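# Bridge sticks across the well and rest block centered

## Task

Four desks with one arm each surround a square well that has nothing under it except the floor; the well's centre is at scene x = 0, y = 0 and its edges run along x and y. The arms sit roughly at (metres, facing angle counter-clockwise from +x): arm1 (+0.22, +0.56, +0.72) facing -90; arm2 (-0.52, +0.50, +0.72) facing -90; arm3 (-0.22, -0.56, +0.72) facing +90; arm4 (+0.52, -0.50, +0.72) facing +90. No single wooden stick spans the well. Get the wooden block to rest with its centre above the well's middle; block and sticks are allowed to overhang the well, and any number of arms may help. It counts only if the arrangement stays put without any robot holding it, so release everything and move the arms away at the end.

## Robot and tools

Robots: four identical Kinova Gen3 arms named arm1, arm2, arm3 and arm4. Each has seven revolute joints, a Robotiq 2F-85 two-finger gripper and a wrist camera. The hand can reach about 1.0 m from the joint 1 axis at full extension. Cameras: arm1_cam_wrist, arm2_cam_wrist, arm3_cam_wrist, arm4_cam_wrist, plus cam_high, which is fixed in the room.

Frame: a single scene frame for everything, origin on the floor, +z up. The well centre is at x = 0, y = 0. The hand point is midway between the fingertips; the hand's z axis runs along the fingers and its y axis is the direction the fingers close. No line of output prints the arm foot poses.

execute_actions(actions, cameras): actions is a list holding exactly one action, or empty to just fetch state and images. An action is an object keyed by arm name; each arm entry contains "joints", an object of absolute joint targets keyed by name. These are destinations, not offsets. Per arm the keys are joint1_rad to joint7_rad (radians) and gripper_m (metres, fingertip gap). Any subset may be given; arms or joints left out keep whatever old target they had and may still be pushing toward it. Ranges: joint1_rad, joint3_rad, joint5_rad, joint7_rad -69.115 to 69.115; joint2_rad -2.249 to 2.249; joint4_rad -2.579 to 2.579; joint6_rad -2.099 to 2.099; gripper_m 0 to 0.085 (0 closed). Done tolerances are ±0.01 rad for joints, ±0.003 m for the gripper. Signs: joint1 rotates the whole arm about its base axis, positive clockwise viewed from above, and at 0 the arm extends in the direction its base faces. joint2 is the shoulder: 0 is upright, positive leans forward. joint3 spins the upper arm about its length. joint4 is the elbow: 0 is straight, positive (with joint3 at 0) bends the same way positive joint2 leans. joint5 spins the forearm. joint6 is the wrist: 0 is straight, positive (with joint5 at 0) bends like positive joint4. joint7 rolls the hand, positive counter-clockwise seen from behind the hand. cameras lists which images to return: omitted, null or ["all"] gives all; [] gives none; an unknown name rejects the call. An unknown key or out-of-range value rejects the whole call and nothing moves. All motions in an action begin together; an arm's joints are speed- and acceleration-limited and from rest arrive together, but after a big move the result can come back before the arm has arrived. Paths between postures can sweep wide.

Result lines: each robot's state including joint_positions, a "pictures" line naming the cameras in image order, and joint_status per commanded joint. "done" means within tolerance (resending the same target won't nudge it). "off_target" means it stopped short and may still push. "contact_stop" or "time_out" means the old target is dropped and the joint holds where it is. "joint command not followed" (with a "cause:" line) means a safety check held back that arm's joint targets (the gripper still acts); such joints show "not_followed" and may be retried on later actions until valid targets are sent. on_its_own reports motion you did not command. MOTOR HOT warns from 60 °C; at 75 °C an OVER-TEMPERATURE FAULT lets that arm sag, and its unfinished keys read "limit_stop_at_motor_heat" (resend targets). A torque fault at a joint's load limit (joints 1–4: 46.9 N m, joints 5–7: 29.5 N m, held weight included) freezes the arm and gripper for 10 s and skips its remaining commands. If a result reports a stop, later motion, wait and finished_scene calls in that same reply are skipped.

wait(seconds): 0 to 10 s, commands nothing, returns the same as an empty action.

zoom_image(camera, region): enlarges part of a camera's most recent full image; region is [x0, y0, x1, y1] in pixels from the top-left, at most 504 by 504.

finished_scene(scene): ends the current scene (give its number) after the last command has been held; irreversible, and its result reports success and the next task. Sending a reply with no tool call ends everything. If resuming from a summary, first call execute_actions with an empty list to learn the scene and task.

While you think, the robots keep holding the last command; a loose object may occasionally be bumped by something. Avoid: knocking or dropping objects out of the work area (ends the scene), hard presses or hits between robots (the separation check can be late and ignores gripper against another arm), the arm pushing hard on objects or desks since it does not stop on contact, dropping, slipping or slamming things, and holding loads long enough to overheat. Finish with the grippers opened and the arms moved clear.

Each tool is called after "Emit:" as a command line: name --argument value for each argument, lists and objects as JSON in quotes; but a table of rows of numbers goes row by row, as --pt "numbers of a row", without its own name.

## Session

Emit:
execute_actions --actions '[]' --cameras '["cam_high"]'

Scene clock: 0.00 s.
Motor temperatures (°C, as the motors report them): arm1=[30 26 24 26 36 33 38] | arm2=[32 26 26 30 32 36 38] | arm3=[26 26 25 27 36 34 39] | arm4=[30 32 28 26 35 37 47]
arm1.joint_positions: joint1_rad=-0.481 joint2_rad=-0.387 joint3_rad=-0.058 joint4_rad=+1.466 joint5_rad=+0.003 joint6_rad=+1.965 joint7_rad=+1.724 gripper_m=+0.085
arm1.joint_status: not commanded
arm1.hand: x=+0.2740 y=+0.4224 z=+1.3399 quat_wxyz=(-0.032, -0.433, -0.900, +0.039) (m; scene frame)
arm2.joint_positions: joint1_rad=+0.245 joint2_rad=-0.353 joint3_rad=-0.106 joint4_rad=+1.510 joint5_rad=-0.061 joint6_rad=+1.955 joint7_rad=+1.767 gripper_m=+0.085
arm2.joint_status: not commanded
arm2.hand: x=-0.5367 y=+0.3441 z=+1.2781 quat_wxyz=(-0.014, -0.663, -0.749, -0.001) (m; scene frame)
arm3.joint_positions: joint1_rad=-0.238 joint2_rad=-0.386 joint3_rad=-0.119 joint4_rad=+1.470 joint5_rad=-0.014 joint6_rad=+2.011 joint7_rad=+1.313 gripper_m=+0.085
arm3.joint_status: not commanded
arm3.hand: x=-0.2561 y=-0.4322 z=+1.3043 quat_wxyz=(-0.024, +0.751, -0.659, -0.013) (m; scene frame)
arm4.joint_positions: joint1_rad=+0.267 joint2_rad=-0.365 joint3_rad=-0.058 joint4_rad=+1.465 joint5_rad=-0.081 joint6_rad=+2.013 joint7_rad=+1.110 gripper_m=+0.085
arm4.joint_status: not commanded
arm4.hand: x=+0.5450 y=-0.3559 z=+1.2683 quat_wxyz=(+0.015, +0.452, -0.892, -0.019) (m; scene frame)
pictures: cam_high
Images, in order (width x height): cam_high 504x504.

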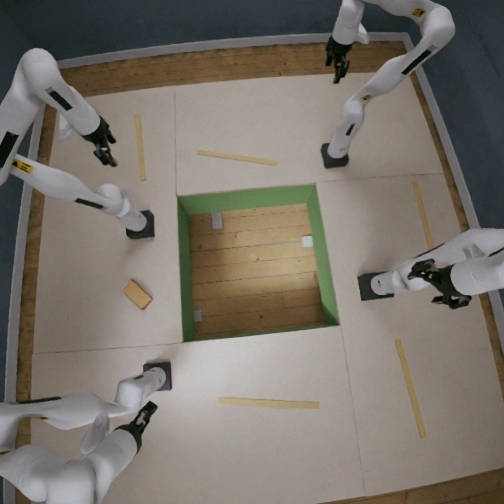

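Emit:
execute_actions --actions '[{"arm1":{"joints":{"joint1_rad":-1.878,"joint2_rad":0.899,"joint3_rad":0,"joint4_rad":2.082,"joint5_rad":0,"joint6_rad":0.161,"joint7_rad":1.325}},"arm2":{"joints":{"joint1_rad":0.072,"joint2_rad":0.826,"joint3_rad":0,"joint4_rad":1.906,"joint5_rad":0,"joint6_rad":0.41,"joint7_rad":1.346}},"arm3":{"joints":{"joint1_rad":-1.62,"joint2_rad":0.809,"joint3_rad":0,"joint4_rad":2.122,"joint5_rad":0,"joint6_rad":0.211,"joint7_rad":1.548}},"arm4":{"joints":{"joint1_rad":0.321,"joint2_rad":0.749,"joint3_rad":0,"joint4_rad":1.975,"joint5_rad":0,"joint6_rad":0.418,"joint7_rad":1.74}}}]'

Scene clock: 3.50 s.
Motor temperatures (°C, as the motors report them): arm1=[30 26 24 26 36 33 38] | arm2=[32 26 26 30 32 36 38] | arm3=[26 26 25 27 36 34 39] | arm4=[30 32 28 26 35 37 47]
arm1.joint_positions: joint1_rad=-1.878 joint2_rad=+0.899 joint3_rad=+0.000 joint4_rad=+2.082 joint5_rad=+0.000 joint6_rad=+0.161 joint7_rad=+1.325 gripper_m=+0.085
arm1.joint_status: all done
arm1.hand: x=+0.5874 y=+0.6454 z=+0.7502 quat_wxyz=(+0.002, +0.023, -1.000, +0.001) (m; scene frame)
arm2.joint_positions: joint1_rad=+0.072 joint2_rad=+0.826 joint3_rad=+0.000 joint4_rad=+1.906 joint5_rad=+0.000 joint6_rad=+0.410 joint7_rad=+1.346 gripper_m=+0.085
arm2.joint_status: all done
arm2.hand: x=-0.5554 y=+0.0667 z=+0.7502 quat_wxyz=(+0.004, -0.790, -0.614, -0.006) (m; scene frame)
arm3.joint_positions: joint1_rad=-1.620 joint2_rad=+0.809 joint3_rad=+0.000 joint4_rad=+2.122 joint5_rad=+0.000 joint6_rad=+0.211 joint7_rad=+1.548 gripper_m=+0.085
arm3.joint_status: all done
arm3.hand: x=-0.5879 y=-0.5656 z=+0.7507 quat_wxyz=(+0.000, +1.000, +0.030, +0.000) (m; scene frame)
arm4.joint_positions: joint1_rad=+0.321 joint2_rad=+0.749 joint3_rad=+0.000 joint4_rad=+1.975 joint5_rad=+0.000 joint6_rad=+0.418 joint7_rad=+1.740 gripper_m=+0.085
arm4.joint_status: all done
arm4.hand: x=+0.6726 y=-0.1146 z=+0.7489 quat_wxyz=(+0.005, +0.653, -0.757, +0.007) (m; scene frame)
pictures: arm1_cam_wrist, arm2_cam_wrist, arm3_cam_wrist, arm4_cam_wrist, cam_high
Images, in order (width x height): arm1_cam_wrist 504x504, arm2_cam_wrist 504x504, arm3_cam_wrist 504x504, arm4_cam_wrist 504x504, cam_high 504x504.

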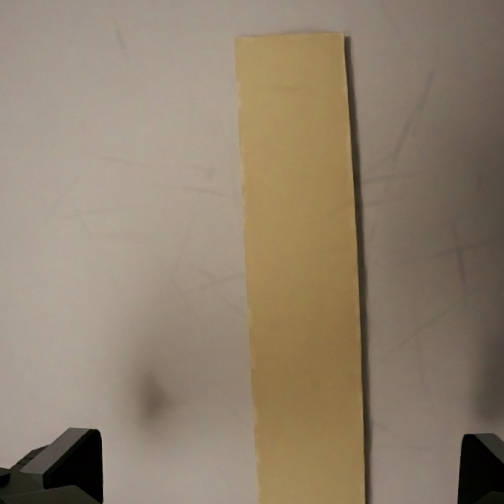

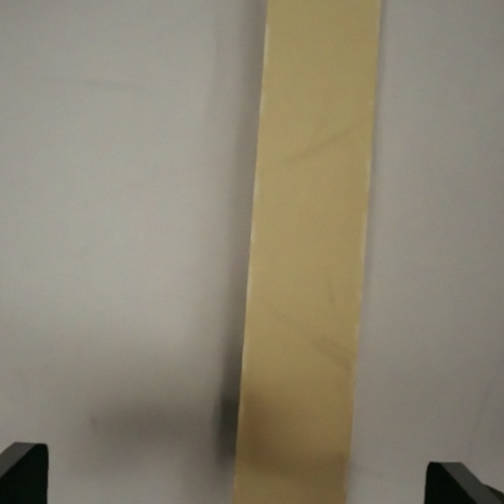

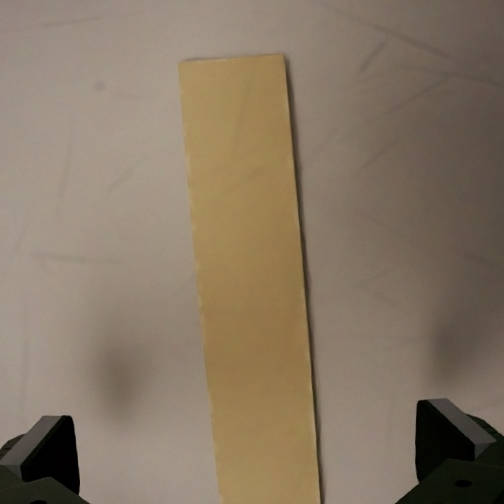

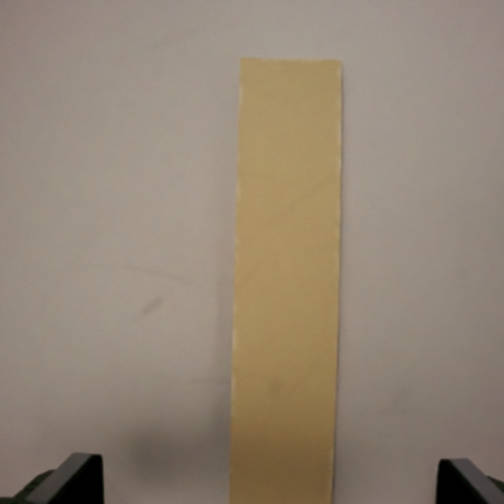

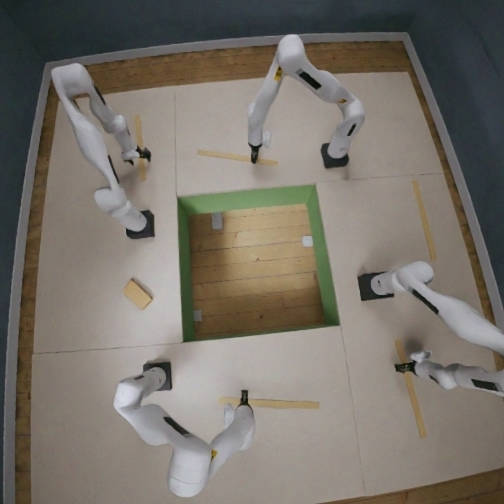

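Emit:
execute_actions --actions '[{"arm1":{"joints":{"joint1_rad":-1.92,"joint2_rad":0.915,"joint4_rad":2.171,"joint6_rad":0.056,"joint7_rad":1.335}},"arm2":{"joints":{"joint1_rad":0.024,"joint2_rad":0.828,"joint4_rad":1.964,"joint6_rad":0.35,"joint7_rad":1.264}},"arm3":{"joints":{"joint1_rad":-1.634,"joint2_rad":0.83,"joint4_rad":2.16,"joint6_rad":0.152,"joint7_rad":1.57}},"arm4":{"joints":{"joint1_rad":0.318,"joint2_rad":0.755,"joint4_rad":2.009,"joint6_rad":0.378}}}]'

Scene clock: 5.03 s.
Motor temperatures (°C, as the motors report them): arm1=[30 26 24 26 36 33 38] | arm2=[32 26 26 30 32 36 38] | arm3=[26 26 25 27 36 34 39] | arm4=[30 32 28 26 35 37 47]
arm1.joint_positions: joint1_rad=-1.920 joint2_rad=+0.915 joint3_rad=+0.000 joint4_rad=+2.171 joint5_rad=+0.000 joint6_rad=+0.056 joint7_rad=+1.335 gripper_m=+0.085
arm1.joint_status: all done
arm1.hand: x=+0.5563 y=+0.6515 z=+0.7414 quat_wxyz=(+0.002, +0.049, -0.999, +0.001) (m; scene frame)
arm2.joint_positions: joint1_rad=+0.024 joint2_rad=+0.828 joint3_rad=+0.000 joint4_rad=+1.964 joint5_rad=+0.000 joint6_rad=+0.350 joint7_rad=+1.264 gripper_m=+0.085
arm2.joint_status: all done
arm2.hand: x=-0.5350 y=+0.0826 z=+0.7429 quat_wxyz=(+0.004, -0.800, -0.600, -0.006) (m; scene frame)
arm3.joint_positions: joint1_rad=-1.634 joint2_rad=+0.830 joint3_rad=+0.000 joint4_rad=+2.160 joint5_rad=+0.000 joint6_rad=+0.152 joint7_rad=+1.570 gripper_m=+0.085
arm3.joint_status: all done
arm3.hand: x=-0.5756 y=-0.5697 z=+0.7408 quat_wxyz=(+0.000, +0.999, +0.048, +0.000) (m; scene frame)
arm4.joint_positions: joint1_rad=+0.318 joint2_rad=+0.755 joint3_rad=+0.000 joint4_rad=+2.009 joint5_rad=+0.000 joint6_rad=+0.378 joint7_rad=+1.740 gripper_m=+0.085
arm4.joint_status: all done
arm4.hand: x=+0.6684 y=-0.1236 z=+0.7425 quat_wxyz=(+0.005, +0.654, -0.756, +0.007) (m; scene frame)
pictures: arm1_cam_wrist, arm2_cam_wrist, arm3_cam_wrist, arm4_cam_wrist, cam_high
Images, in order (width x height): arm1_cam_wrist 504x504, arm2_cam_wrist 504x504, arm3_cam_wrist 504x504, arm4_cam_wrist 504x504, cam_high 504x504.

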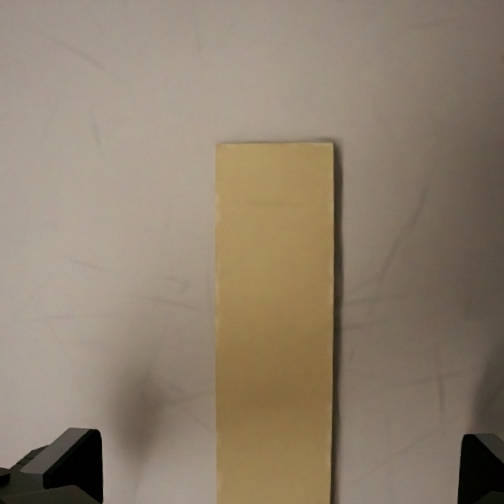

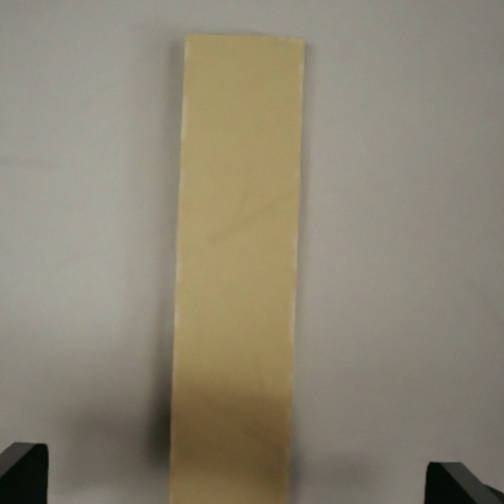

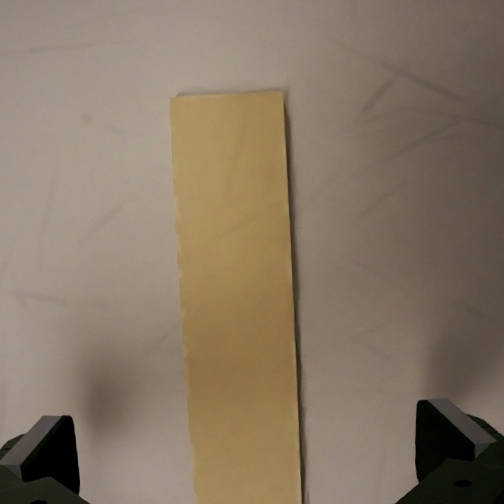

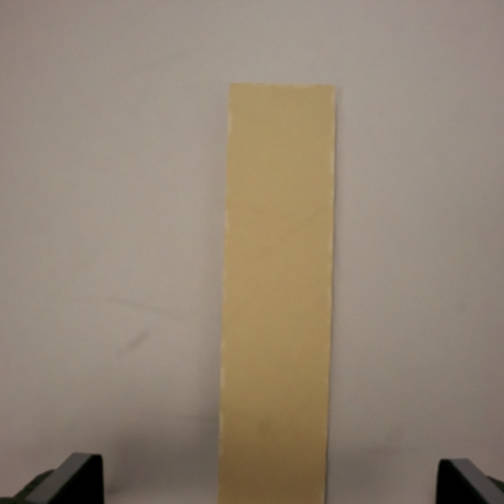

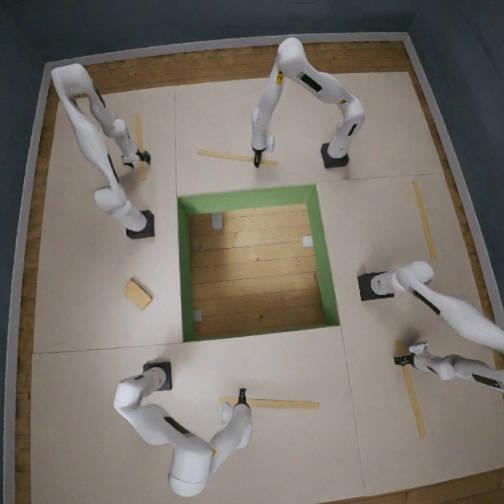

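Matches. Replay.

Emit:
execute_actions --actions '[{"arm1":{"joints":{"gripper_m":0.0}},"arm2":{"joints":{"gripper_m":0.0}},"arm3":{"joints":{"gripper_m":0.0}},"arm4":{"joints":{"gripper_m":0.0}}}]' --cameras '[]'

Emit:
execute_actions --actions '[{"arm1":{"joints":{"joint2_rad":0.5,"joint6_rad":0.45}},"arm2":{"joints":{"joint2_rad":0.71,"joint6_rad":0.45}},"arm3":{"joints":{"joint2_rad":0.42,"joint6_rad":0.54}},"arm4":{"joints":{"joint2_rad":0.63,"joint6_rad":0.48}}}]' --cameras '[]'

Emit:
execute_actions --actions '[{"arm1":{"joints":{"joint1_rad":0.693,"joint2_rad":0.4,"joint4_rad":2.531,"joint5_rad":0.371,"joint6_rad":0.0,"joint7_rad":2.0}},"arm2":{"joints":{"joint1_rad":0.75,"joint7_rad":2.1}},"arm3":{"joints":{"joint1_rad":0.717,"joint2_rad":0.3,"joint4_rad":2.508,"joint5_rad":0.608,"joint6_rad":0.1,"joint7_rad":1.75}},"arm4":{"joints":{"joint1_rad":0.75,"joint7_rad":2.1}}}]' --cameras '["cam_high"]'

Emit:
execute_actions --actions '[{"arm1":{"joints":{"joint2_rad":0.802,"joint6_rad":-0.367,"joint7_rad":1.923}},"arm2":{"joints":{"joint1_rad":-0.126,"joint2_rad":0.815,"joint4_rad":1.806,"joint5_rad":-0.405,"joint6_rad":0.521,"joint7_rad":3.323}},"arm3":{"joints":{"joint2_rad":0.661,"joint6_rad":-0.222,"joint7_rad":1.648}},"arm4":{"joints":{"joint1_rad":-0.166,"joint2_rad":0.765,"joint4_rad":1.801,"joint5_rad":-0.37,"joint6_rad":0.572,"joint7_rad":3.283}}}]'

Emit:
zoom_image --camera "cam_high" --region '[210, 210, 300, 300]'

Scene clock: 6.50 s.
Motor temperatures (°C, as the motors report them): arm1=[30 26 24 26 36 33 38] | arm2=[32 26 26 30 32 36 38] | arm3=[26 26 25 27 36 34 39] | arm4=[30 32 28 26 35 37 47]
arm1.joint_positions: joint1_rad=-1.920 joint2_rad=+0.913 joint3_rad=+0.000 joint4_rad=+2.172 joint5_rad=+0.000 joint6_rad=+0.057 joint7_rad=+1.335 gripper_m=+0.022
arm1.joint_status: gripper_m off_target (ended at +0.022, target +0.000)
arm1.hand: x=+0.5563 y=+0.6515 z=+0.7420 quat_wxyz=(+0.001, +0.049, -0.999, +0.001) (m; scene frame)
arm2.joint_positions: joint1_rad=+0.024 joint2_rad=+0.826 joint3_rad=+0.000 joint4_rad=+1.964 joint5_rad=+0.000 joint6_rad=+0.351 joint7_rad=+1.264 gripper_m=+0.022
arm2.joint_status: gripper_m off_target (ended at +0.022, target +0.000)
arm2.hand: x=-0.5349 y=+0.0823 z=+0.7436 quat_wxyz=(+0.003, -0.800, -0.600, -0.006) (m; scene frame)
arm3.joint_positions: joint1_rad=-1.634 joint2_rad=+0.828 joint3_rad=+0.000 joint4_rad=+2.160 joint5_rad=+0.000 joint6_rad=+0.153 joint7_rad=+1.570 gripper_m=+0.022
arm3.joint_status: gripper_m off_target (ended at +0.022, target +0.000)
arm3.hand: x=-0.5758 y=-0.5697 z=+0.7415 quat_wxyz=(+0.000, +0.999, +0.048, -0.001) (m; scene frame)
arm4.joint_positions: joint1_rad=+0.318 joint2_rad=+0.753 joint3_rad=+0.000 joint4_rad=+2.009 joint5_rad=+0.000 joint6_rad=+0.379 joint7_rad=+1.740 gripper_m=+0.023
arm4.joint_status: gripper_m off_target (ended at +0.023, target +0.000)
arm4.hand: x=+0.6687 y=-0.1232 z=+0.7432 quat_wxyz=(+0.004, +0.654, -0.756, +0.007) (m; scene frame)
pictures: none
No camera images: the call's "cameras" was empty. Leave "cameras" out to get every camera's image.

Scene clock: 8.20 s.
Motor temperatures (°C, as the motors report them): arm1=[30 26 24 26 36 33 38] | arm2=[32 26 26 30 32 36 38] | arm3=[26 26 25 27 36 34 39] | arm4=[30 32 28 26 35 37 47]
arm1.joint_positions: joint1_rad=-1.920 joint2_rad=+0.501 joint3_rad=+0.000 joint4_rad=+2.171 joint5_rad=+0.000 joint6_rad=+0.450 joint7_rad=+1.335 gripper_m=+0.022
arm1.joint_status: all done
arm1.hand: x=+0.5563 y=+0.6517 z=+0.8876 quat_wxyz=(-0.008, +0.049, -0.999, -0.002) (m; scene frame)
arm2.joint_positions: joint1_rad=+0.024 joint2_rad=+0.710 joint3_rad=+0.000 joint4_rad=+1.964 joint5_rad=+0.000 joint6_rad=+0.450 joint7_rad=+1.264 gripper_m=+0.022
arm2.joint_status: all done
arm2.hand: x=-0.5351 y=+0.0783 z=+0.7920 quat_wxyz=(-0.003, -0.800, -0.600, -0.001) (m; scene frame)
arm3.joint_positions: joint1_rad=-1.634 joint2_rad=+0.421 joint3_rad=+0.000 joint4_rad=+2.160 joint5_rad=+0.000 joint6_rad=+0.540 joint7_rad=+1.570 gripper_m=+0.022
arm3.joint_status: all done
arm3.hand: x=-0.5631 y=-0.5685 z=+0.8855 quat_wxyz=(+0.001, +0.999, +0.048, -0.011) (m; scene frame)
arm4.joint_positions: joint1_rad=+0.318 joint2_rad=+0.630 joint3_rad=+0.000 joint4_rad=+2.009 joint5_rad=+0.000 joint6_rad=+0.480 joint7_rad=+1.740 gripper_m=+0.023
arm4.joint_status: all done
arm4.hand: x=+0.6689 y=-0.1209 z=+0.7926 quat_wxyz=(-0.005, +0.654, -0.756, +0.001) (m; scene frame)
pictures: none
No camera images: the call's "cameras" was empty. Leave "cameras" out to get every camera's image.

Scene clock: 11.93 s.
Motor temperatures (°C, as the motors report them): arm1=[30 26 24 26 36 33 38] | arm2=[32 26 26 30 32 36 38] | arm3=[26 26 25 27 36 34 39] | arm4=[30 32 28 26 35 37 47]
arm1.joint_positions: joint1_rad=+0.693 joint2_rad=+0.400 joint3_rad=+0.000 joint4_rad=+2.531 joint5_rad=+0.371 joint6_rad=+0.000 joint7_rad=+2.000 gripper_m=+0.022
arm1.joint_status: all done
arm1.hand: x=+0.0068 y=+0.3525 z=+0.8878 quat_wxyz=(-0.003, -0.670, -0.735, +0.106) (m; scene frame)
arm2.joint_positions: joint1_rad=+0.750 joint2_rad=+0.710 joint3_rad=+0.000 joint4_rad=+1.964 joint5_rad=+0.000 joint6_rad=+0.450 joint7_rad=+2.100 gripper_m=+0.022
arm2.joint_status: all done
arm2.hand: x=-0.8112 y=+0.1946 z=+0.7920 quat_wxyz=(+0.002, -0.766, -0.643, +0.002) (m; scene frame)
arm3.joint_positions: joint1_rad=+0.717 joint2_rad=+0.300 joint3_rad=+0.000 joint4_rad=+2.508 joint5_rad=+0.608 joint6_rad=+0.100 joint7_rad=+1.750 gripper_m=+0.022
arm3.joint_status: all done
arm3.hand: x=+0.0085 y=-0.3509 z=+0.8821 quat_wxyz=(-0.126, +0.733, -0.668, +0.022) (m; scene frame)
arm4.joint_positions: joint1_rad=+0.750 joint2_rad=+0.630 joint3_rad=+0.000 joint4_rad=+2.009 joint5_rad=+0.000 joint6_rad=+0.480 joint7_rad=+2.100 gripper_m=+0.023
arm4.joint_status: all done
arm4.hand: x=+0.8138 y=-0.2180 z=+0.7945 quat_wxyz=(-0.006, +0.627, -0.779, +0.006) (m; scene frame)
pictures: cam_high
Images, in order (width x height): cam_high 504x504.

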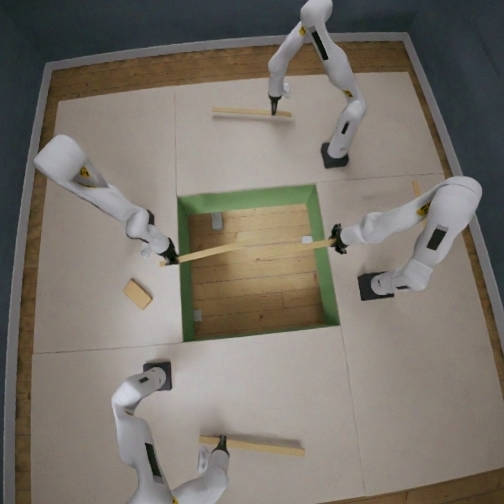

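Scene clock: 14.27 s.
Motor temperatures (°C, as the motors report them): arm1=[30 26 24 26 36 33 38] | arm2=[32 26 26 30 32 36 38] | arm3=[26 26 25 27 36 34 39] | arm4=[30 32 28 26 35 37 47]
arm1.joint_positions: joint1_rad=+0.693 joint2_rad=+0.802 joint3_rad=+0.000 joint4_rad=+2.531 joint5_rad=+0.371 joint6_rad=-0.367 joint7_rad=+1.923 gripper_m=+0.022
arm1.joint_status: all done
arm1.hand: x=+0.0406 y=+0.3298 z=+0.7909 quat_wxyz=(-0.071, -0.702, -0.705, +0.072) (m; scene frame)
arm2.joint_positions: joint1_rad=-0.126 joint2_rad=+0.815 joint3_rad=+0.000 joint4_rad=+1.806 joint5_rad=-0.405 joint6_rad=+0.521 joint7_rad=+3.323 gripper_m=+0.022
arm2.joint_status: all done
arm2.hand: x=-0.4029 y=+0.0404 z=+0.7757 quat_wxyz=(-0.102, +0.000, -0.995, -0.006) (m; scene frame)
arm3.joint_positions: joint1_rad=+0.717 joint2_rad=+0.661 joint3_rad=+0.000 joint4_rad=+2.508 joint5_rad=+0.608 joint6_rad=-0.222 joint7_rad=+1.648 gripper_m=+0.022
arm3.joint_status: all done
arm3.hand: x=-0.0401 y=-0.3203 z=+0.7910 quat_wxyz=(-0.070, +0.703, -0.704, -0.071) (m; scene frame)
arm4.joint_positions: joint1_rad=-0.166 joint2_rad=+0.765 joint3_rad=+0.000 joint4_rad=+1.801 joint5_rad=-0.370 joint6_rad=+0.572 joint7_rad=+3.283 gripper_m=+0.023
arm4.joint_status: all done
arm4.hand: x=+0.4045 y=-0.0397 z=+0.7721 quat_wxyz=(+0.008, +0.995, -0.001, -0.099) (m; scene frame)
pictures: arm1_cam_wrist, arm2_cam_wrist, arm3_cam_wrist, arm4_cam_wrist, cam_high
Images, in order (width x height): arm1_cam_wrist 504x504, arm2_cam_wrist 504x504, arm3_cam_wrist 504x504, arm4_cam_wrist 504x504, cam_high 504x504.

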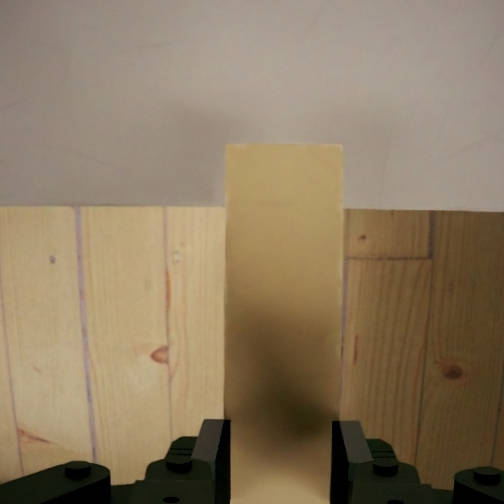

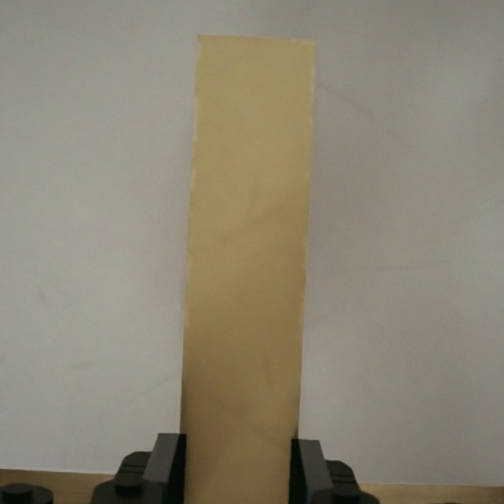

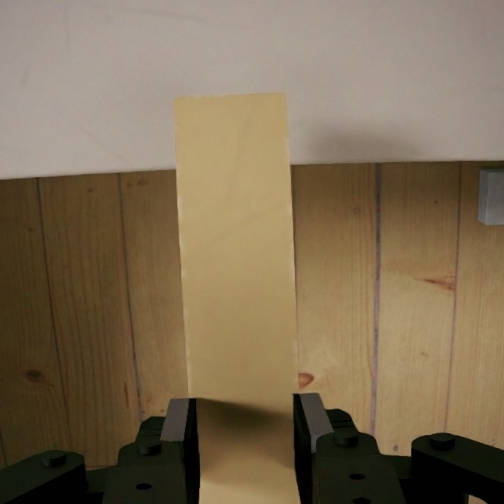

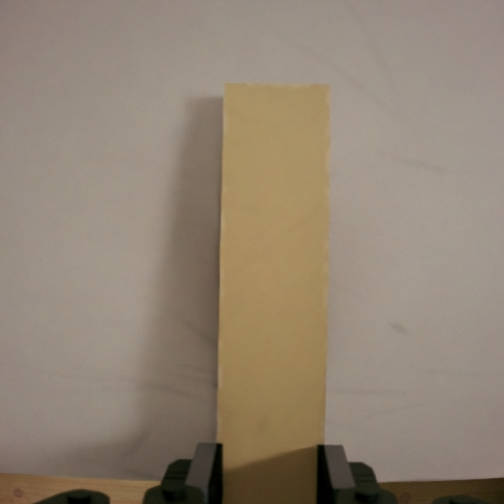

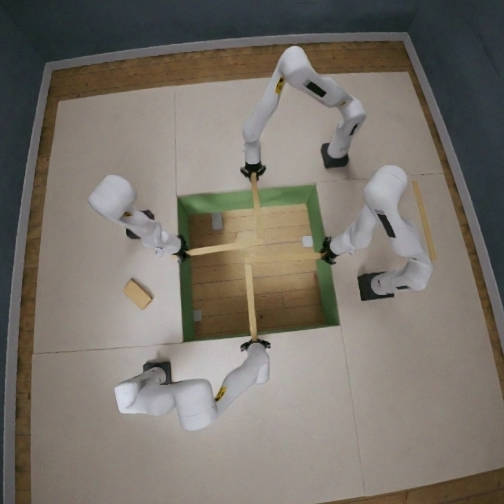

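Region (210, 210, 300, 300) of cam_high's 504x504 image, scaled by 5.600, with more detail than that image has.

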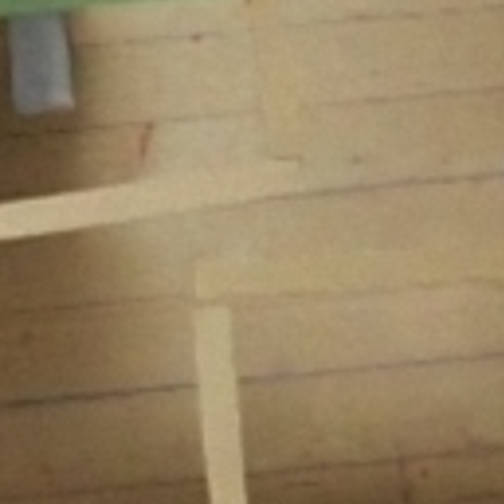

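Emit:
execute_actions --actions '[{"arm2":{"joints":{"joint2_rad":0.825,"joint6_rad":0.51}}}]' --cameras '[]'

Emit:
execute_actions --actions '[{"arm2":{"joints":{"joint1_rad":-0.344,"joint2_rad":0.808,"joint4_rad":1.715,"joint5_rad":-0.35,"joint6_rad":0.569,"joint7_rad":3.043}},"arm4":{"joints":{"joint1_rad":-0.384,"joint2_rad":0.756,"joint4_rad":1.706,"joint5_rad":-0.318,"joint6_rad":0.627,"joint7_rad":3.006}}}]' --cameras '["cam_high"]'

Emit:
zoom_image --camera "cam_high" --region '[225, 225, 285, 285]'

Scene clock: 15.03 s.
Motor temperatures (°C, as the motors report them): arm1=[30 26 24 26 36 33 38] | arm2=[32 26 26 30 32 36 38] | arm3=[26 26 25 27 36 34 39] | arm4=[30 32 28 26 35 37 47]
arm1.joint_positions: joint1_rad=+0.693 joint2_rad=+0.802 joint3_rad=+0.000 joint4_rad=+2.531 joint5_rad=+0.371 joint6_rad=-0.367 joint7_rad=+1.923 gripper_m=+0.022
arm1.joint_status: not commanded
arm1.hand: x=+0.0406 y=+0.3298 z=+0.7909 quat_wxyz=(-0.071, -0.702, -0.705, +0.072) (m; scene frame)
arm2.joint_positions: joint1_rad=-0.126 joint2_rad=+0.825 joint3_rad=+0.000 joint4_rad=+1.806 joint5_rad=-0.405 joint6_rad=+0.510 joint7_rad=+3.323 gripper_m=+0.022
arm2.joint_status: all done
arm2.hand: x=-0.4039 y=+0.0399 z=+0.7708 quat_wxyz=(-0.101, -0.001, -0.995, -0.006) (m; scene frame)
arm3.joint_positions: joint1_rad=+0.717 joint2_rad=+0.661 joint3_rad=+0.000 joint4_rad=+2.508 joint5_rad=+0.608 joint6_rad=-0.222 joint7_rad=+1.648 gripper_m=+0.022
arm3.joint_status: not commanded
arm3.hand: x=-0.0401 y=-0.3203 z=+0.7910 quat_wxyz=(-0.070, +0.703, -0.704, -0.071) (m; scene frame)
arm4.joint_positions: joint1_rad=-0.166 joint2_rad=+0.765 joint3_rad=+0.000 joint4_rad=+1.801 joint5_rad=-0.370 joint6_rad=+0.572 joint7_rad=+3.283 gripper_m=+0.023
arm4.joint_status: not commanded
arm4.hand: x=+0.4044 y=-0.0398 z=+0.7721 quat_wxyz=(+0.008, +0.995, -0.001, -0.099) (m; scene frame)
pictures: none
No camera images: the call's "cameras" was empty. Leave "cameras" out to get every camera's image.

Scene clock: 16.37 s.
Motor temperatures (°C, as the motors report them): arm1=[30 26 24 26 36 33 38] | arm2=[32 26 26 30 32 36 38] | arm3=[26 26 25 27 36 34 39] | arm4=[30 32 28 26 35 37 47]
arm1.joint_positions: joint1_rad=+0.693 joint2_rad=+0.802 joint3_rad=+0.000 joint4_rad=+2.531 joint5_rad=+0.371 joint6_rad=-0.367 joint7_rad=+1.923 gripper_m=+0.022
arm1.joint_status: not commanded
arm1.hand: x=+0.0406 y=+0.3298 z=+0.7909 quat_wxyz=(-0.071, -0.702, -0.705, +0.072) (m; scene frame)
arm2.joint_positions: joint1_rad=-0.344 joint2_rad=+0.808 joint3_rad=+0.000 joint4_rad=+1.715 joint5_rad=-0.350 joint6_rad=+0.569 joint7_rad=+3.043 gripper_m=+0.022
arm2.joint_status: all done
arm2.hand: x=-0.2956 y=+0.0409 z=+0.7949 quat_wxyz=(-0.103, +0.000, -0.995, -0.006) (m; scene frame)
arm3.joint_positions: joint1_rad=+0.717 joint2_rad=+0.661 joint3_rad=+0.000 joint4_rad=+2.508 joint5_rad=+0.608 joint6_rad=-0.222 joint7_rad=+1.648 gripper_m=+0.022
arm3.joint_status: not commanded
arm3.hand: x=-0.0401 y=-0.3203 z=+0.7910 quat_wxyz=(-0.070, +0.703, -0.704, -0.071) (m; scene frame)
arm4.joint_positions: joint1_rad=-0.384 joint2_rad=+0.756 joint3_rad=+0.000 joint4_rad=+1.706 joint5_rad=-0.318 joint6_rad=+0.627 joint7_rad=+3.006 gripper_m=+0.023
arm4.joint_status: all done
arm4.hand: x=+0.2974 y=-0.0400 z=+0.7936 quat_wxyz=(+0.008, +0.995, -0.001, -0.098) (m; scene frame)
pictures: cam_high
Images, in order (width x height): cam_high 504x504.

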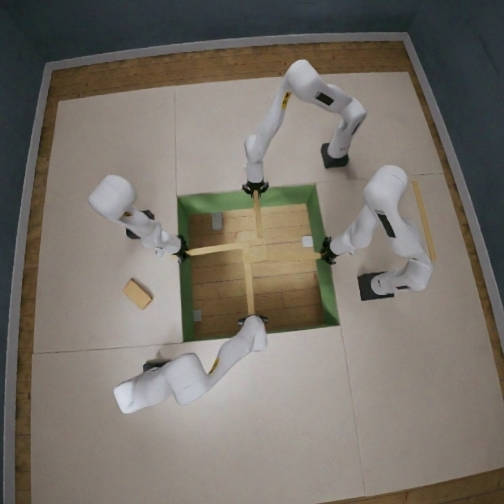

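Region (225, 225, 285, 285) of cam_high's 504x504 image, scaled by 8.400, with more detail than that image has.

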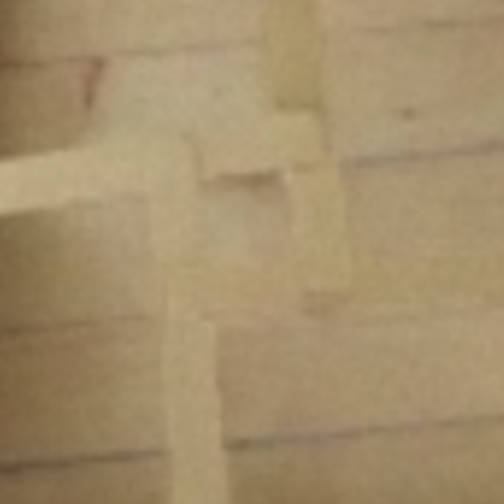

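Weave looks right.

Emit:
execute_actions --actions '[{"arm1":{"joints":{"joint2_rad":0.858,"joint4_rad":2.526,"joint5_rad":0.33,"joint6_rad":-0.414,"joint7_rad":1.967}},"arm3":{"joints":{"joint2_rad":0.717,"joint5_rad":0.492,"joint6_rad":-0.27,"joint7_rad":1.768}},"arm2":{"joints":{"joint2_rad":0.835,"joint4_rad":1.718,"joint5_rad":-0.368,"joint6_rad":0.541,"joint7_rad":3.063}},"arm4":{"joints":{"joint2_rad":0.783,"joint4_rad":1.711,"joint5_rad":-0.334,"joint6_rad":0.597,"joint7_rad":3.024}}}]' --cameras '[]'

Emit:
execute_actions --actions '[{"arm1":{"joints":{"joint2_rad":0.914,"joint4_rad":2.52,"joint5_rad":0.295,"joint6_rad":-0.463,"joint7_rad":2.005}},"arm3":{"joints":{"joint2_rad":0.773,"joint5_rad":0.41,"joint6_rad":-0.322,"joint7_rad":1.853}},"arm2":{"joints":{"joint2_rad":0.86,"joint4_rad":1.721,"joint5_rad":-0.384,"joint6_rad":0.515,"joint7_rad":3.082}},"arm4":{"joints":{"joint2_rad":0.808,"joint4_rad":1.716,"joint5_rad":-0.35,"joint6_rad":0.569,"joint7_rad":3.043}}}]'

Emit:
zoom_image --camera "cam_high" --region '[225, 225, 285, 285]'

Scene clock: 17.60 s.
Motor temperatures (°C, as the motors report them): arm1=[30 26 24 26 36 33 38] | arm2=[32 26 26 30 32 36 38] | arm3=[26 26 25 27 36 34 39] | arm4=[30 32 28 26 35 37 47]
arm1.joint_positions: joint1_rad=+0.693 joint2_rad=+0.858 joint3_rad=+0.000 joint4_rad=+2.526 joint5_rad=+0.330 joint6_rad=-0.414 joint7_rad=+1.967 gripper_m=+0.022
arm1.joint_status: all done
arm1.hand: x=+0.0406 y=+0.3298 z=+0.7769 quat_wxyz=(-0.071, -0.703, -0.704, +0.072) (m; scene frame)
arm2.joint_positions: joint1_rad=-0.344 joint2_rad=+0.835 joint3_rad=+0.000 joint4_rad=+1.718 joint5_rad=-0.368 joint6_rad=+0.541 joint7_rad=+3.063 gripper_m=+0.022
arm2.joint_status: all done
arm2.hand: x=-0.2953 y=+0.0412 z=+0.7813 quat_wxyz=(-0.103, +0.000, -0.995, -0.007) (m; scene frame)
arm3.joint_positions: joint1_rad=+0.717 joint2_rad=+0.717 joint3_rad=+0.000 joint4_rad=+2.508 joint5_rad=+0.492 joint6_rad=-0.270 joint7_rad=+1.768 gripper_m=+0.022
arm3.joint_status: all done
arm3.hand: x=-0.0397 y=-0.3198 z=+0.7770 quat_wxyz=(-0.070, +0.704, -0.704, -0.071) (m; scene frame)
arm4.joint_positions: joint1_rad=-0.384 joint2_rad=+0.783 joint3_rad=+0.000 joint4_rad=+1.711 joint5_rad=-0.334 joint6_rad=+0.597 joint7_rad=+3.024 gripper_m=+0.023
arm4.joint_status: all done
arm4.hand: x=+0.2971 y=-0.0402 z=+0.7795 quat_wxyz=(+0.009, +0.995, -0.002, -0.099) (m; scene frame)
pictures: none
No camera images: the call's "cameras" was empty. Leave "cameras" out to get every camera's image.

Scene clock: 18.47 s.
Motor temperatures (°C, as the motors report them): arm1=[30 26 24 26 36 33 38] | arm2=[32 26 26 30 32 36 38] | arm3=[26 26 25 27 36 34 39] | arm4=[30 32 28 26 35 37 47]
arm1.joint_positions: joint1_rad=+0.693 joint2_rad=+0.914 joint3_rad=+0.000 joint4_rad=+2.520 joint5_rad=+0.295 joint6_rad=-0.463 joint7_rad=+2.005 gripper_m=+0.022
arm1.joint_status: all done
arm1.hand: x=+0.0403 y=+0.3297 z=+0.7629 quat_wxyz=(-0.071, -0.703, -0.704, +0.072) (m; scene frame)
arm2.joint_positions: joint1_rad=-0.344 joint2_rad=+0.860 joint3_rad=+0.000 joint4_rad=+1.721 joint5_rad=-0.384 joint6_rad=+0.515 joint7_rad=+3.082 gripper_m=+0.022
arm2.joint_status: all done
arm2.hand: x=-0.2956 y=+0.0418 z=+0.7686 quat_wxyz=(-0.103, +0.000, -0.995, -0.007) (m; scene frame)
arm3.joint_positions: joint1_rad=+0.717 joint2_rad=+0.773 joint3_rad=+0.000 joint4_rad=+2.508 joint5_rad=+0.410 joint6_rad=-0.322 joint7_rad=+1.853 gripper_m=+0.022
arm3.joint_status: all done
arm3.hand: x=-0.0396 y=-0.3195 z=+0.7631 quat_wxyz=(-0.071, +0.703, -0.704, -0.071) (m; scene frame)
arm4.joint_positions: joint1_rad=-0.384 joint2_rad=+0.808 joint3_rad=+0.000 joint4_rad=+1.716 joint5_rad=-0.350 joint6_rad=+0.569 joint7_rad=+3.043 gripper_m=+0.023
arm4.joint_status: all done
arm4.hand: x=+0.2971 y=-0.0408 z=+0.7665 quat_wxyz=(+0.009, +0.995, -0.002, -0.099) (m; scene frame)
pictures: arm1_cam_wrist, arm2_cam_wrist, arm3_cam_wrist, arm4_cam_wrist, cam_high
Images, in order (width x height): arm1_cam_wrist 504x504, arm2_cam_wrist 504x504, arm3_cam_wrist 504x504, arm4_cam_wrist 504x504, cam_high 504x504.

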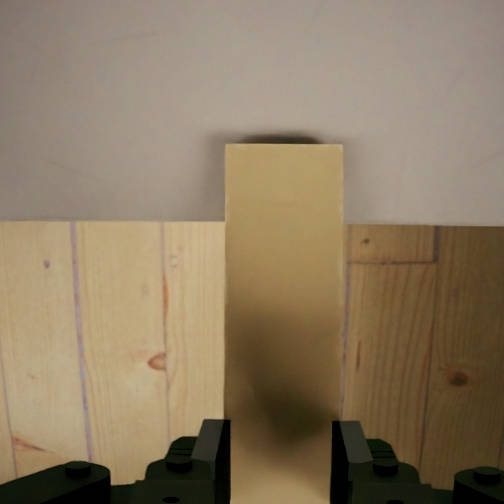

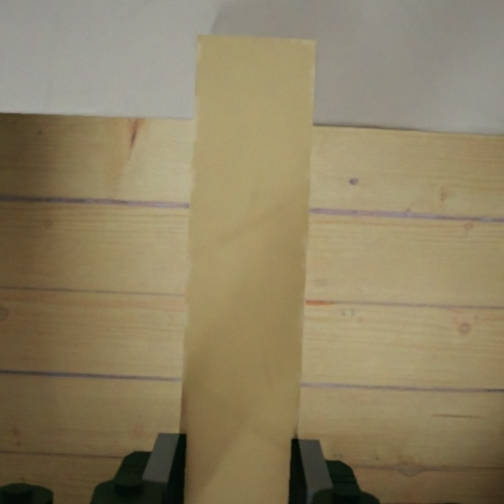

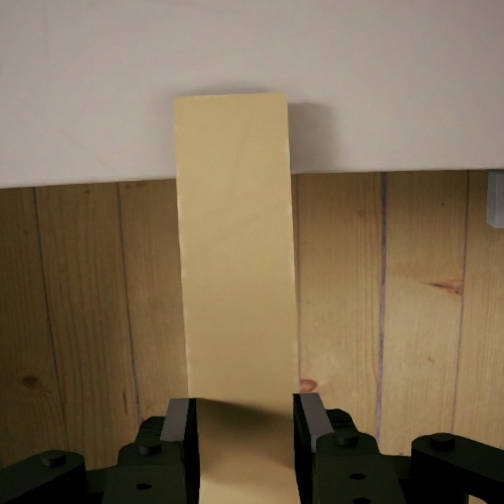

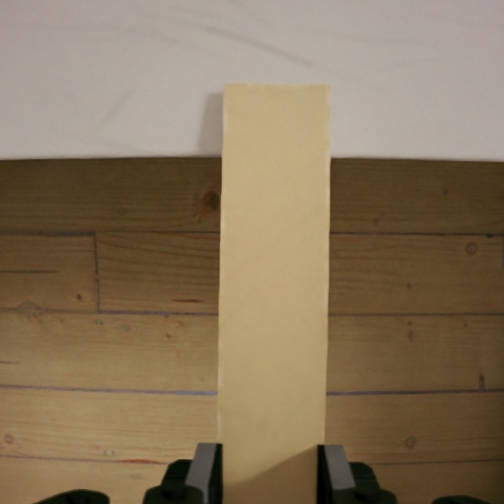

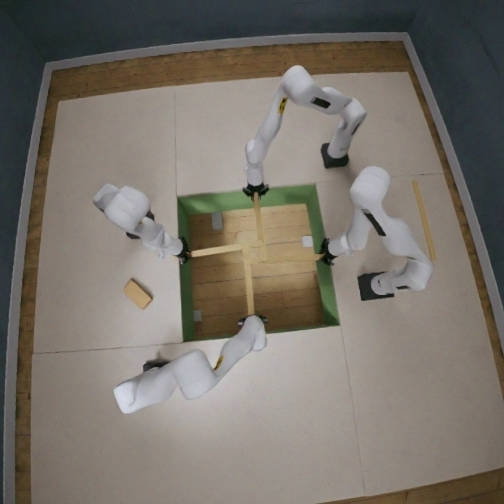

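Region (225, 225, 285, 285) of cam_high's 504x504 image, scaled by 8.400, with more detail than that image has.

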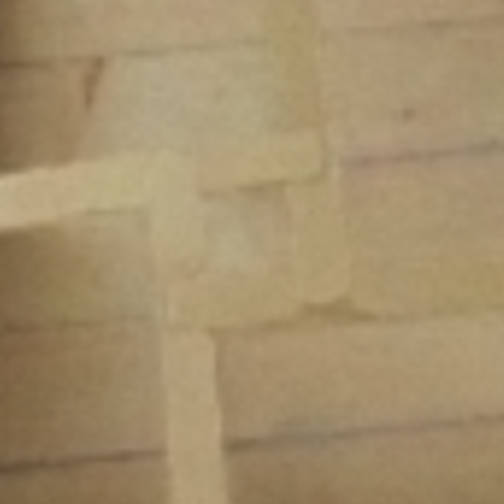

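Emit:
execute_actions --actions '[{"arm1":{"joints":{"gripper_m":0.05}},"arm2":{"joints":{"gripper_m":0.05}},"arm3":{"joints":{"gripper_m":0.05}}}]' --cameras '[]'

Emit:
execute_actions --actions '[{"arm4":{"joints":{"gripper_m":0.05}},"arm1":{"joints":{"joint2_rad":0.802,"joint4_rad":2.531,"joint5_rad":0.371,"joint6_rad":-0.367,"joint7_rad":1.923}},"arm3":{"joints":{"joint2_rad":0.661,"joint5_rad":0.608,"joint6_rad":-0.222,"joint7_rad":1.648,"gripper_m":0.085}},"arm2":{"joints":{"joint2_rad":0.74,"joint5_rad":-0.32,"joint6_rad":0.64,"joint7_rad":3.0}}}]' --cameras '[]'

Emit:
execute_actions --actions '[{"arm4":{"joints":{"joint2_rad":0.6,"joint5_rad":-0.26,"joint6_rad":0.76,"joint7_rad":2.95}},"arm1":{"joints":{"joint2_rad":0.1,"joint4_rad":2.4,"joint6_rad":0.5}},"arm3":{"joints":{"joint1_rad":1.59,"joint2_rad":0.487,"joint4_rad":2.175,"joint5_rad":0,"joint6_rad":0.48,"joint7_rad":2.307}},"arm2":{"joints":{"joint1_rad":0.3,"joint2_rad":0.3,"joint6_rad":1.0}}}]' --cameras '["cam_high","arm3_cam_wrist"]'

Scene clock: 19.93 s.
Motor temperatures (°C, as the motors report them): arm1=[30 26 24 26 36 33 38] | arm2=[32 26 26 30 32 36 38] | arm3=[26 26 25 27 36 34 39] | arm4=[30 32 28 26 35 37 47]
arm1.joint_positions: joint1_rad=+0.693 joint2_rad=+0.914 joint3_rad=+0.000 joint4_rad=+2.520 joint5_rad=+0.295 joint6_rad=-0.463 joint7_rad=+2.005 gripper_m=+0.050
arm1.joint_status: all done
arm1.hand: x=+0.0402 y=+0.3295 z=+0.7630 quat_wxyz=(-0.071, -0.703, -0.704, +0.073) (m; scene frame)
arm2.joint_positions: joint1_rad=-0.344 joint2_rad=+0.860 joint3_rad=+0.000 joint4_rad=+1.721 joint5_rad=-0.384 joint6_rad=+0.515 joint7_rad=+3.082 gripper_m=+0.050
arm2.joint_status: all done
arm2.hand: x=-0.2955 y=+0.0416 z=+0.7688 quat_wxyz=(-0.103, +0.000, -0.995, -0.006) (m; scene frame)
arm3.joint_positions: joint1_rad=+0.717 joint2_rad=+0.773 joint3_rad=+0.000 joint4_rad=+2.508 joint5_rad=+0.410 joint6_rad=-0.322 joint7_rad=+1.853 gripper_m=+0.050
arm3.joint_status: all done
arm3.hand: x=-0.0395 y=-0.3193 z=+0.7632 quat_wxyz=(-0.071, +0.703, -0.704, -0.071) (m; scene frame)
arm4.joint_positions: joint1_rad=-0.384 joint2_rad=+0.809 joint3_rad=+0.000 joint4_rad=+1.716 joint5_rad=-0.350 joint6_rad=+0.569 joint7_rad=+3.043 gripper_m=+0.022
arm4.joint_status: not commanded
arm4.hand: x=+0.2973 y=-0.0410 z=+0.7662 quat_wxyz=(+0.009, +0.995, -0.002, -0.099) (m; scene frame)
pictures: none
No camera images: the call's "cameras" was empty. Leave "cameras" out to get every camera's image.

Scene clock: 21.03 s.
Motor temperatures (°C, as the motors report them): arm1=[30 26 24 26 36 33 38] | arm2=[32 26 26 30 32 36 38] | arm3=[26 26 25 27 36 34 39] | arm4=[30 32 28 26 35 37 47]
arm1.joint_positions: joint1_rad=+0.693 joint2_rad=+0.802 joint3_rad=+0.000 joint4_rad=+2.531 joint5_rad=+0.371 joint6_rad=-0.367 joint7_rad=+1.923 gripper_m=+0.050
arm1.joint_status: all done
arm1.hand: x=+0.0405 y=+0.3297 z=+0.7909 quat_wxyz=(-0.071, -0.702, -0.705, +0.072) (m; scene frame)
arm2.joint_positions: joint1_rad=-0.344 joint2_rad=+0.740 joint3_rad=+0.000 joint4_rad=+1.721 joint5_rad=-0.320 joint6_rad=+0.640 joint7_rad=+3.000 gripper_m=+0.050
arm2.joint_status: all done
arm2.hand: x=-0.2979 y=+0.0488 z=+0.8269 quat_wxyz=(-0.102, -0.003, -0.995, -0.013) (m; scene frame)
arm3.joint_positions: joint1_rad=+0.717 joint2_rad=+0.661 joint3_rad=+0.000 joint4_rad=+2.508 joint5_rad=+0.608 joint6_rad=-0.222 joint7_rad=+1.648 gripper_m=+0.085
arm3.joint_status: all done
arm3.hand: x=-0.0400 y=-0.3201 z=+0.7910 quat_wxyz=(-0.070, +0.703, -0.704, -0.071) (m; scene frame)
arm4.joint_positions: joint1_rad=-0.384 joint2_rad=+0.808 joint3_rad=+0.000 joint4_rad=+1.716 joint5_rad=-0.350 joint6_rad=+0.569 joint7_rad=+3.043 gripper_m=+0.050
arm4.joint_status: all done
arm4.hand: x=+0.2969 y=-0.0406 z=+0.7667 quat_wxyz=(+0.009, +0.995, -0.002, -0.099) (m; scene frame)
pictures: none
No camera images: the call's "cameras" was empty. Leave "cameras" out to get every camera's image.

Scene clock: 23.33 s.
Motor temperatures (°C, as the motors report them): arm1=[30 26 24 26 36 33 38] | arm2=[32 26 26 30 32 36 38] | arm3=[26 26 25 27 36 34 39] | arm4=[30 32 28 26 36 37 47]
arm1.joint_positions: joint1_rad=+0.693 joint2_rad=+0.100 joint3_rad=+0.000 joint4_rad=+2.400 joint5_rad=+0.371 joint6_rad=+0.500 joint7_rad=+1.923 gripper_m=+0.050
arm1.joint_status: all done
arm1.hand: x=-0.0261 y=+0.3972 z=+0.9770 quat_wxyz=(+0.079, -0.716, -0.687, +0.094) (m; scene frame)
arm2.joint_positions: joint1_rad=+0.300 joint2_rad=+0.300 joint3_rad=+0.000 joint4_rad=+1.721 joint5_rad=-0.320 joint6_rad=+1.000 joint7_rad=+3.000 gripper_m=+0.050
arm2.joint_status: all done
arm2.hand: x=-0.5782 y=+0.0462 z=+1.0324 quat_wxyz=(-0.136, -0.270, -0.951, +0.061) (m; scene frame)
arm3.joint_positions: joint1_rad=+1.590 joint2_rad=+0.487 joint3_rad=+0.000 joint4_rad=+2.175 joint5_rad=+0.000 joint6_rad=+0.480 joint7_rad=+2.307 gripper_m=+0.085
arm3.joint_status: all done
arm3.hand: x=+0.1252 y=-0.5800 z=+0.8598 quat_wxyz=(+0.001, +0.366, -0.930, +0.000) (m; scene frame)
arm4.joint_positions: joint1_rad=-0.384 joint2_rad=+0.600 joint3_rad=+0.000 joint4_rad=+1.716 joint5_rad=-0.260 joint6_rad=+0.760 joint7_rad=+2.950 gripper_m=+0.050
arm4.joint_status: all done
arm4.hand: x=+0.3048 y=-0.0525 z=+0.8663 quat_wxyz=(+0.004, +0.995, +0.006, -0.097) (m; scene frame)
pictures: arm3_cam_wrist, cam_high
Images, in order (width x height): arm3_cam_wrist 504x504, cam_high 504x504.

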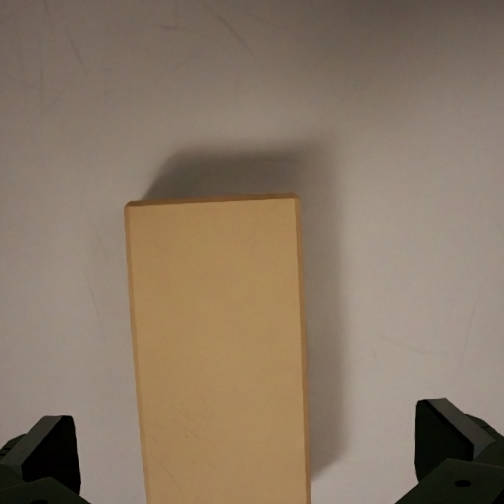

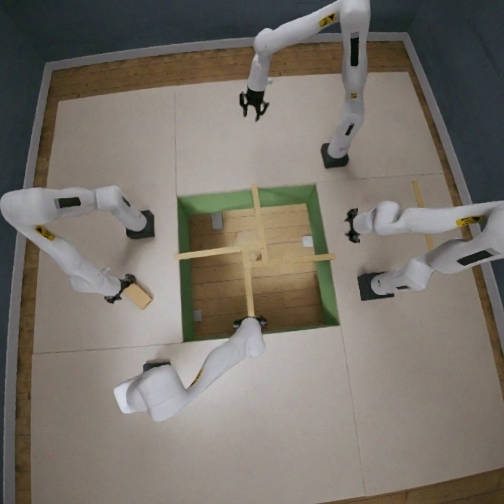

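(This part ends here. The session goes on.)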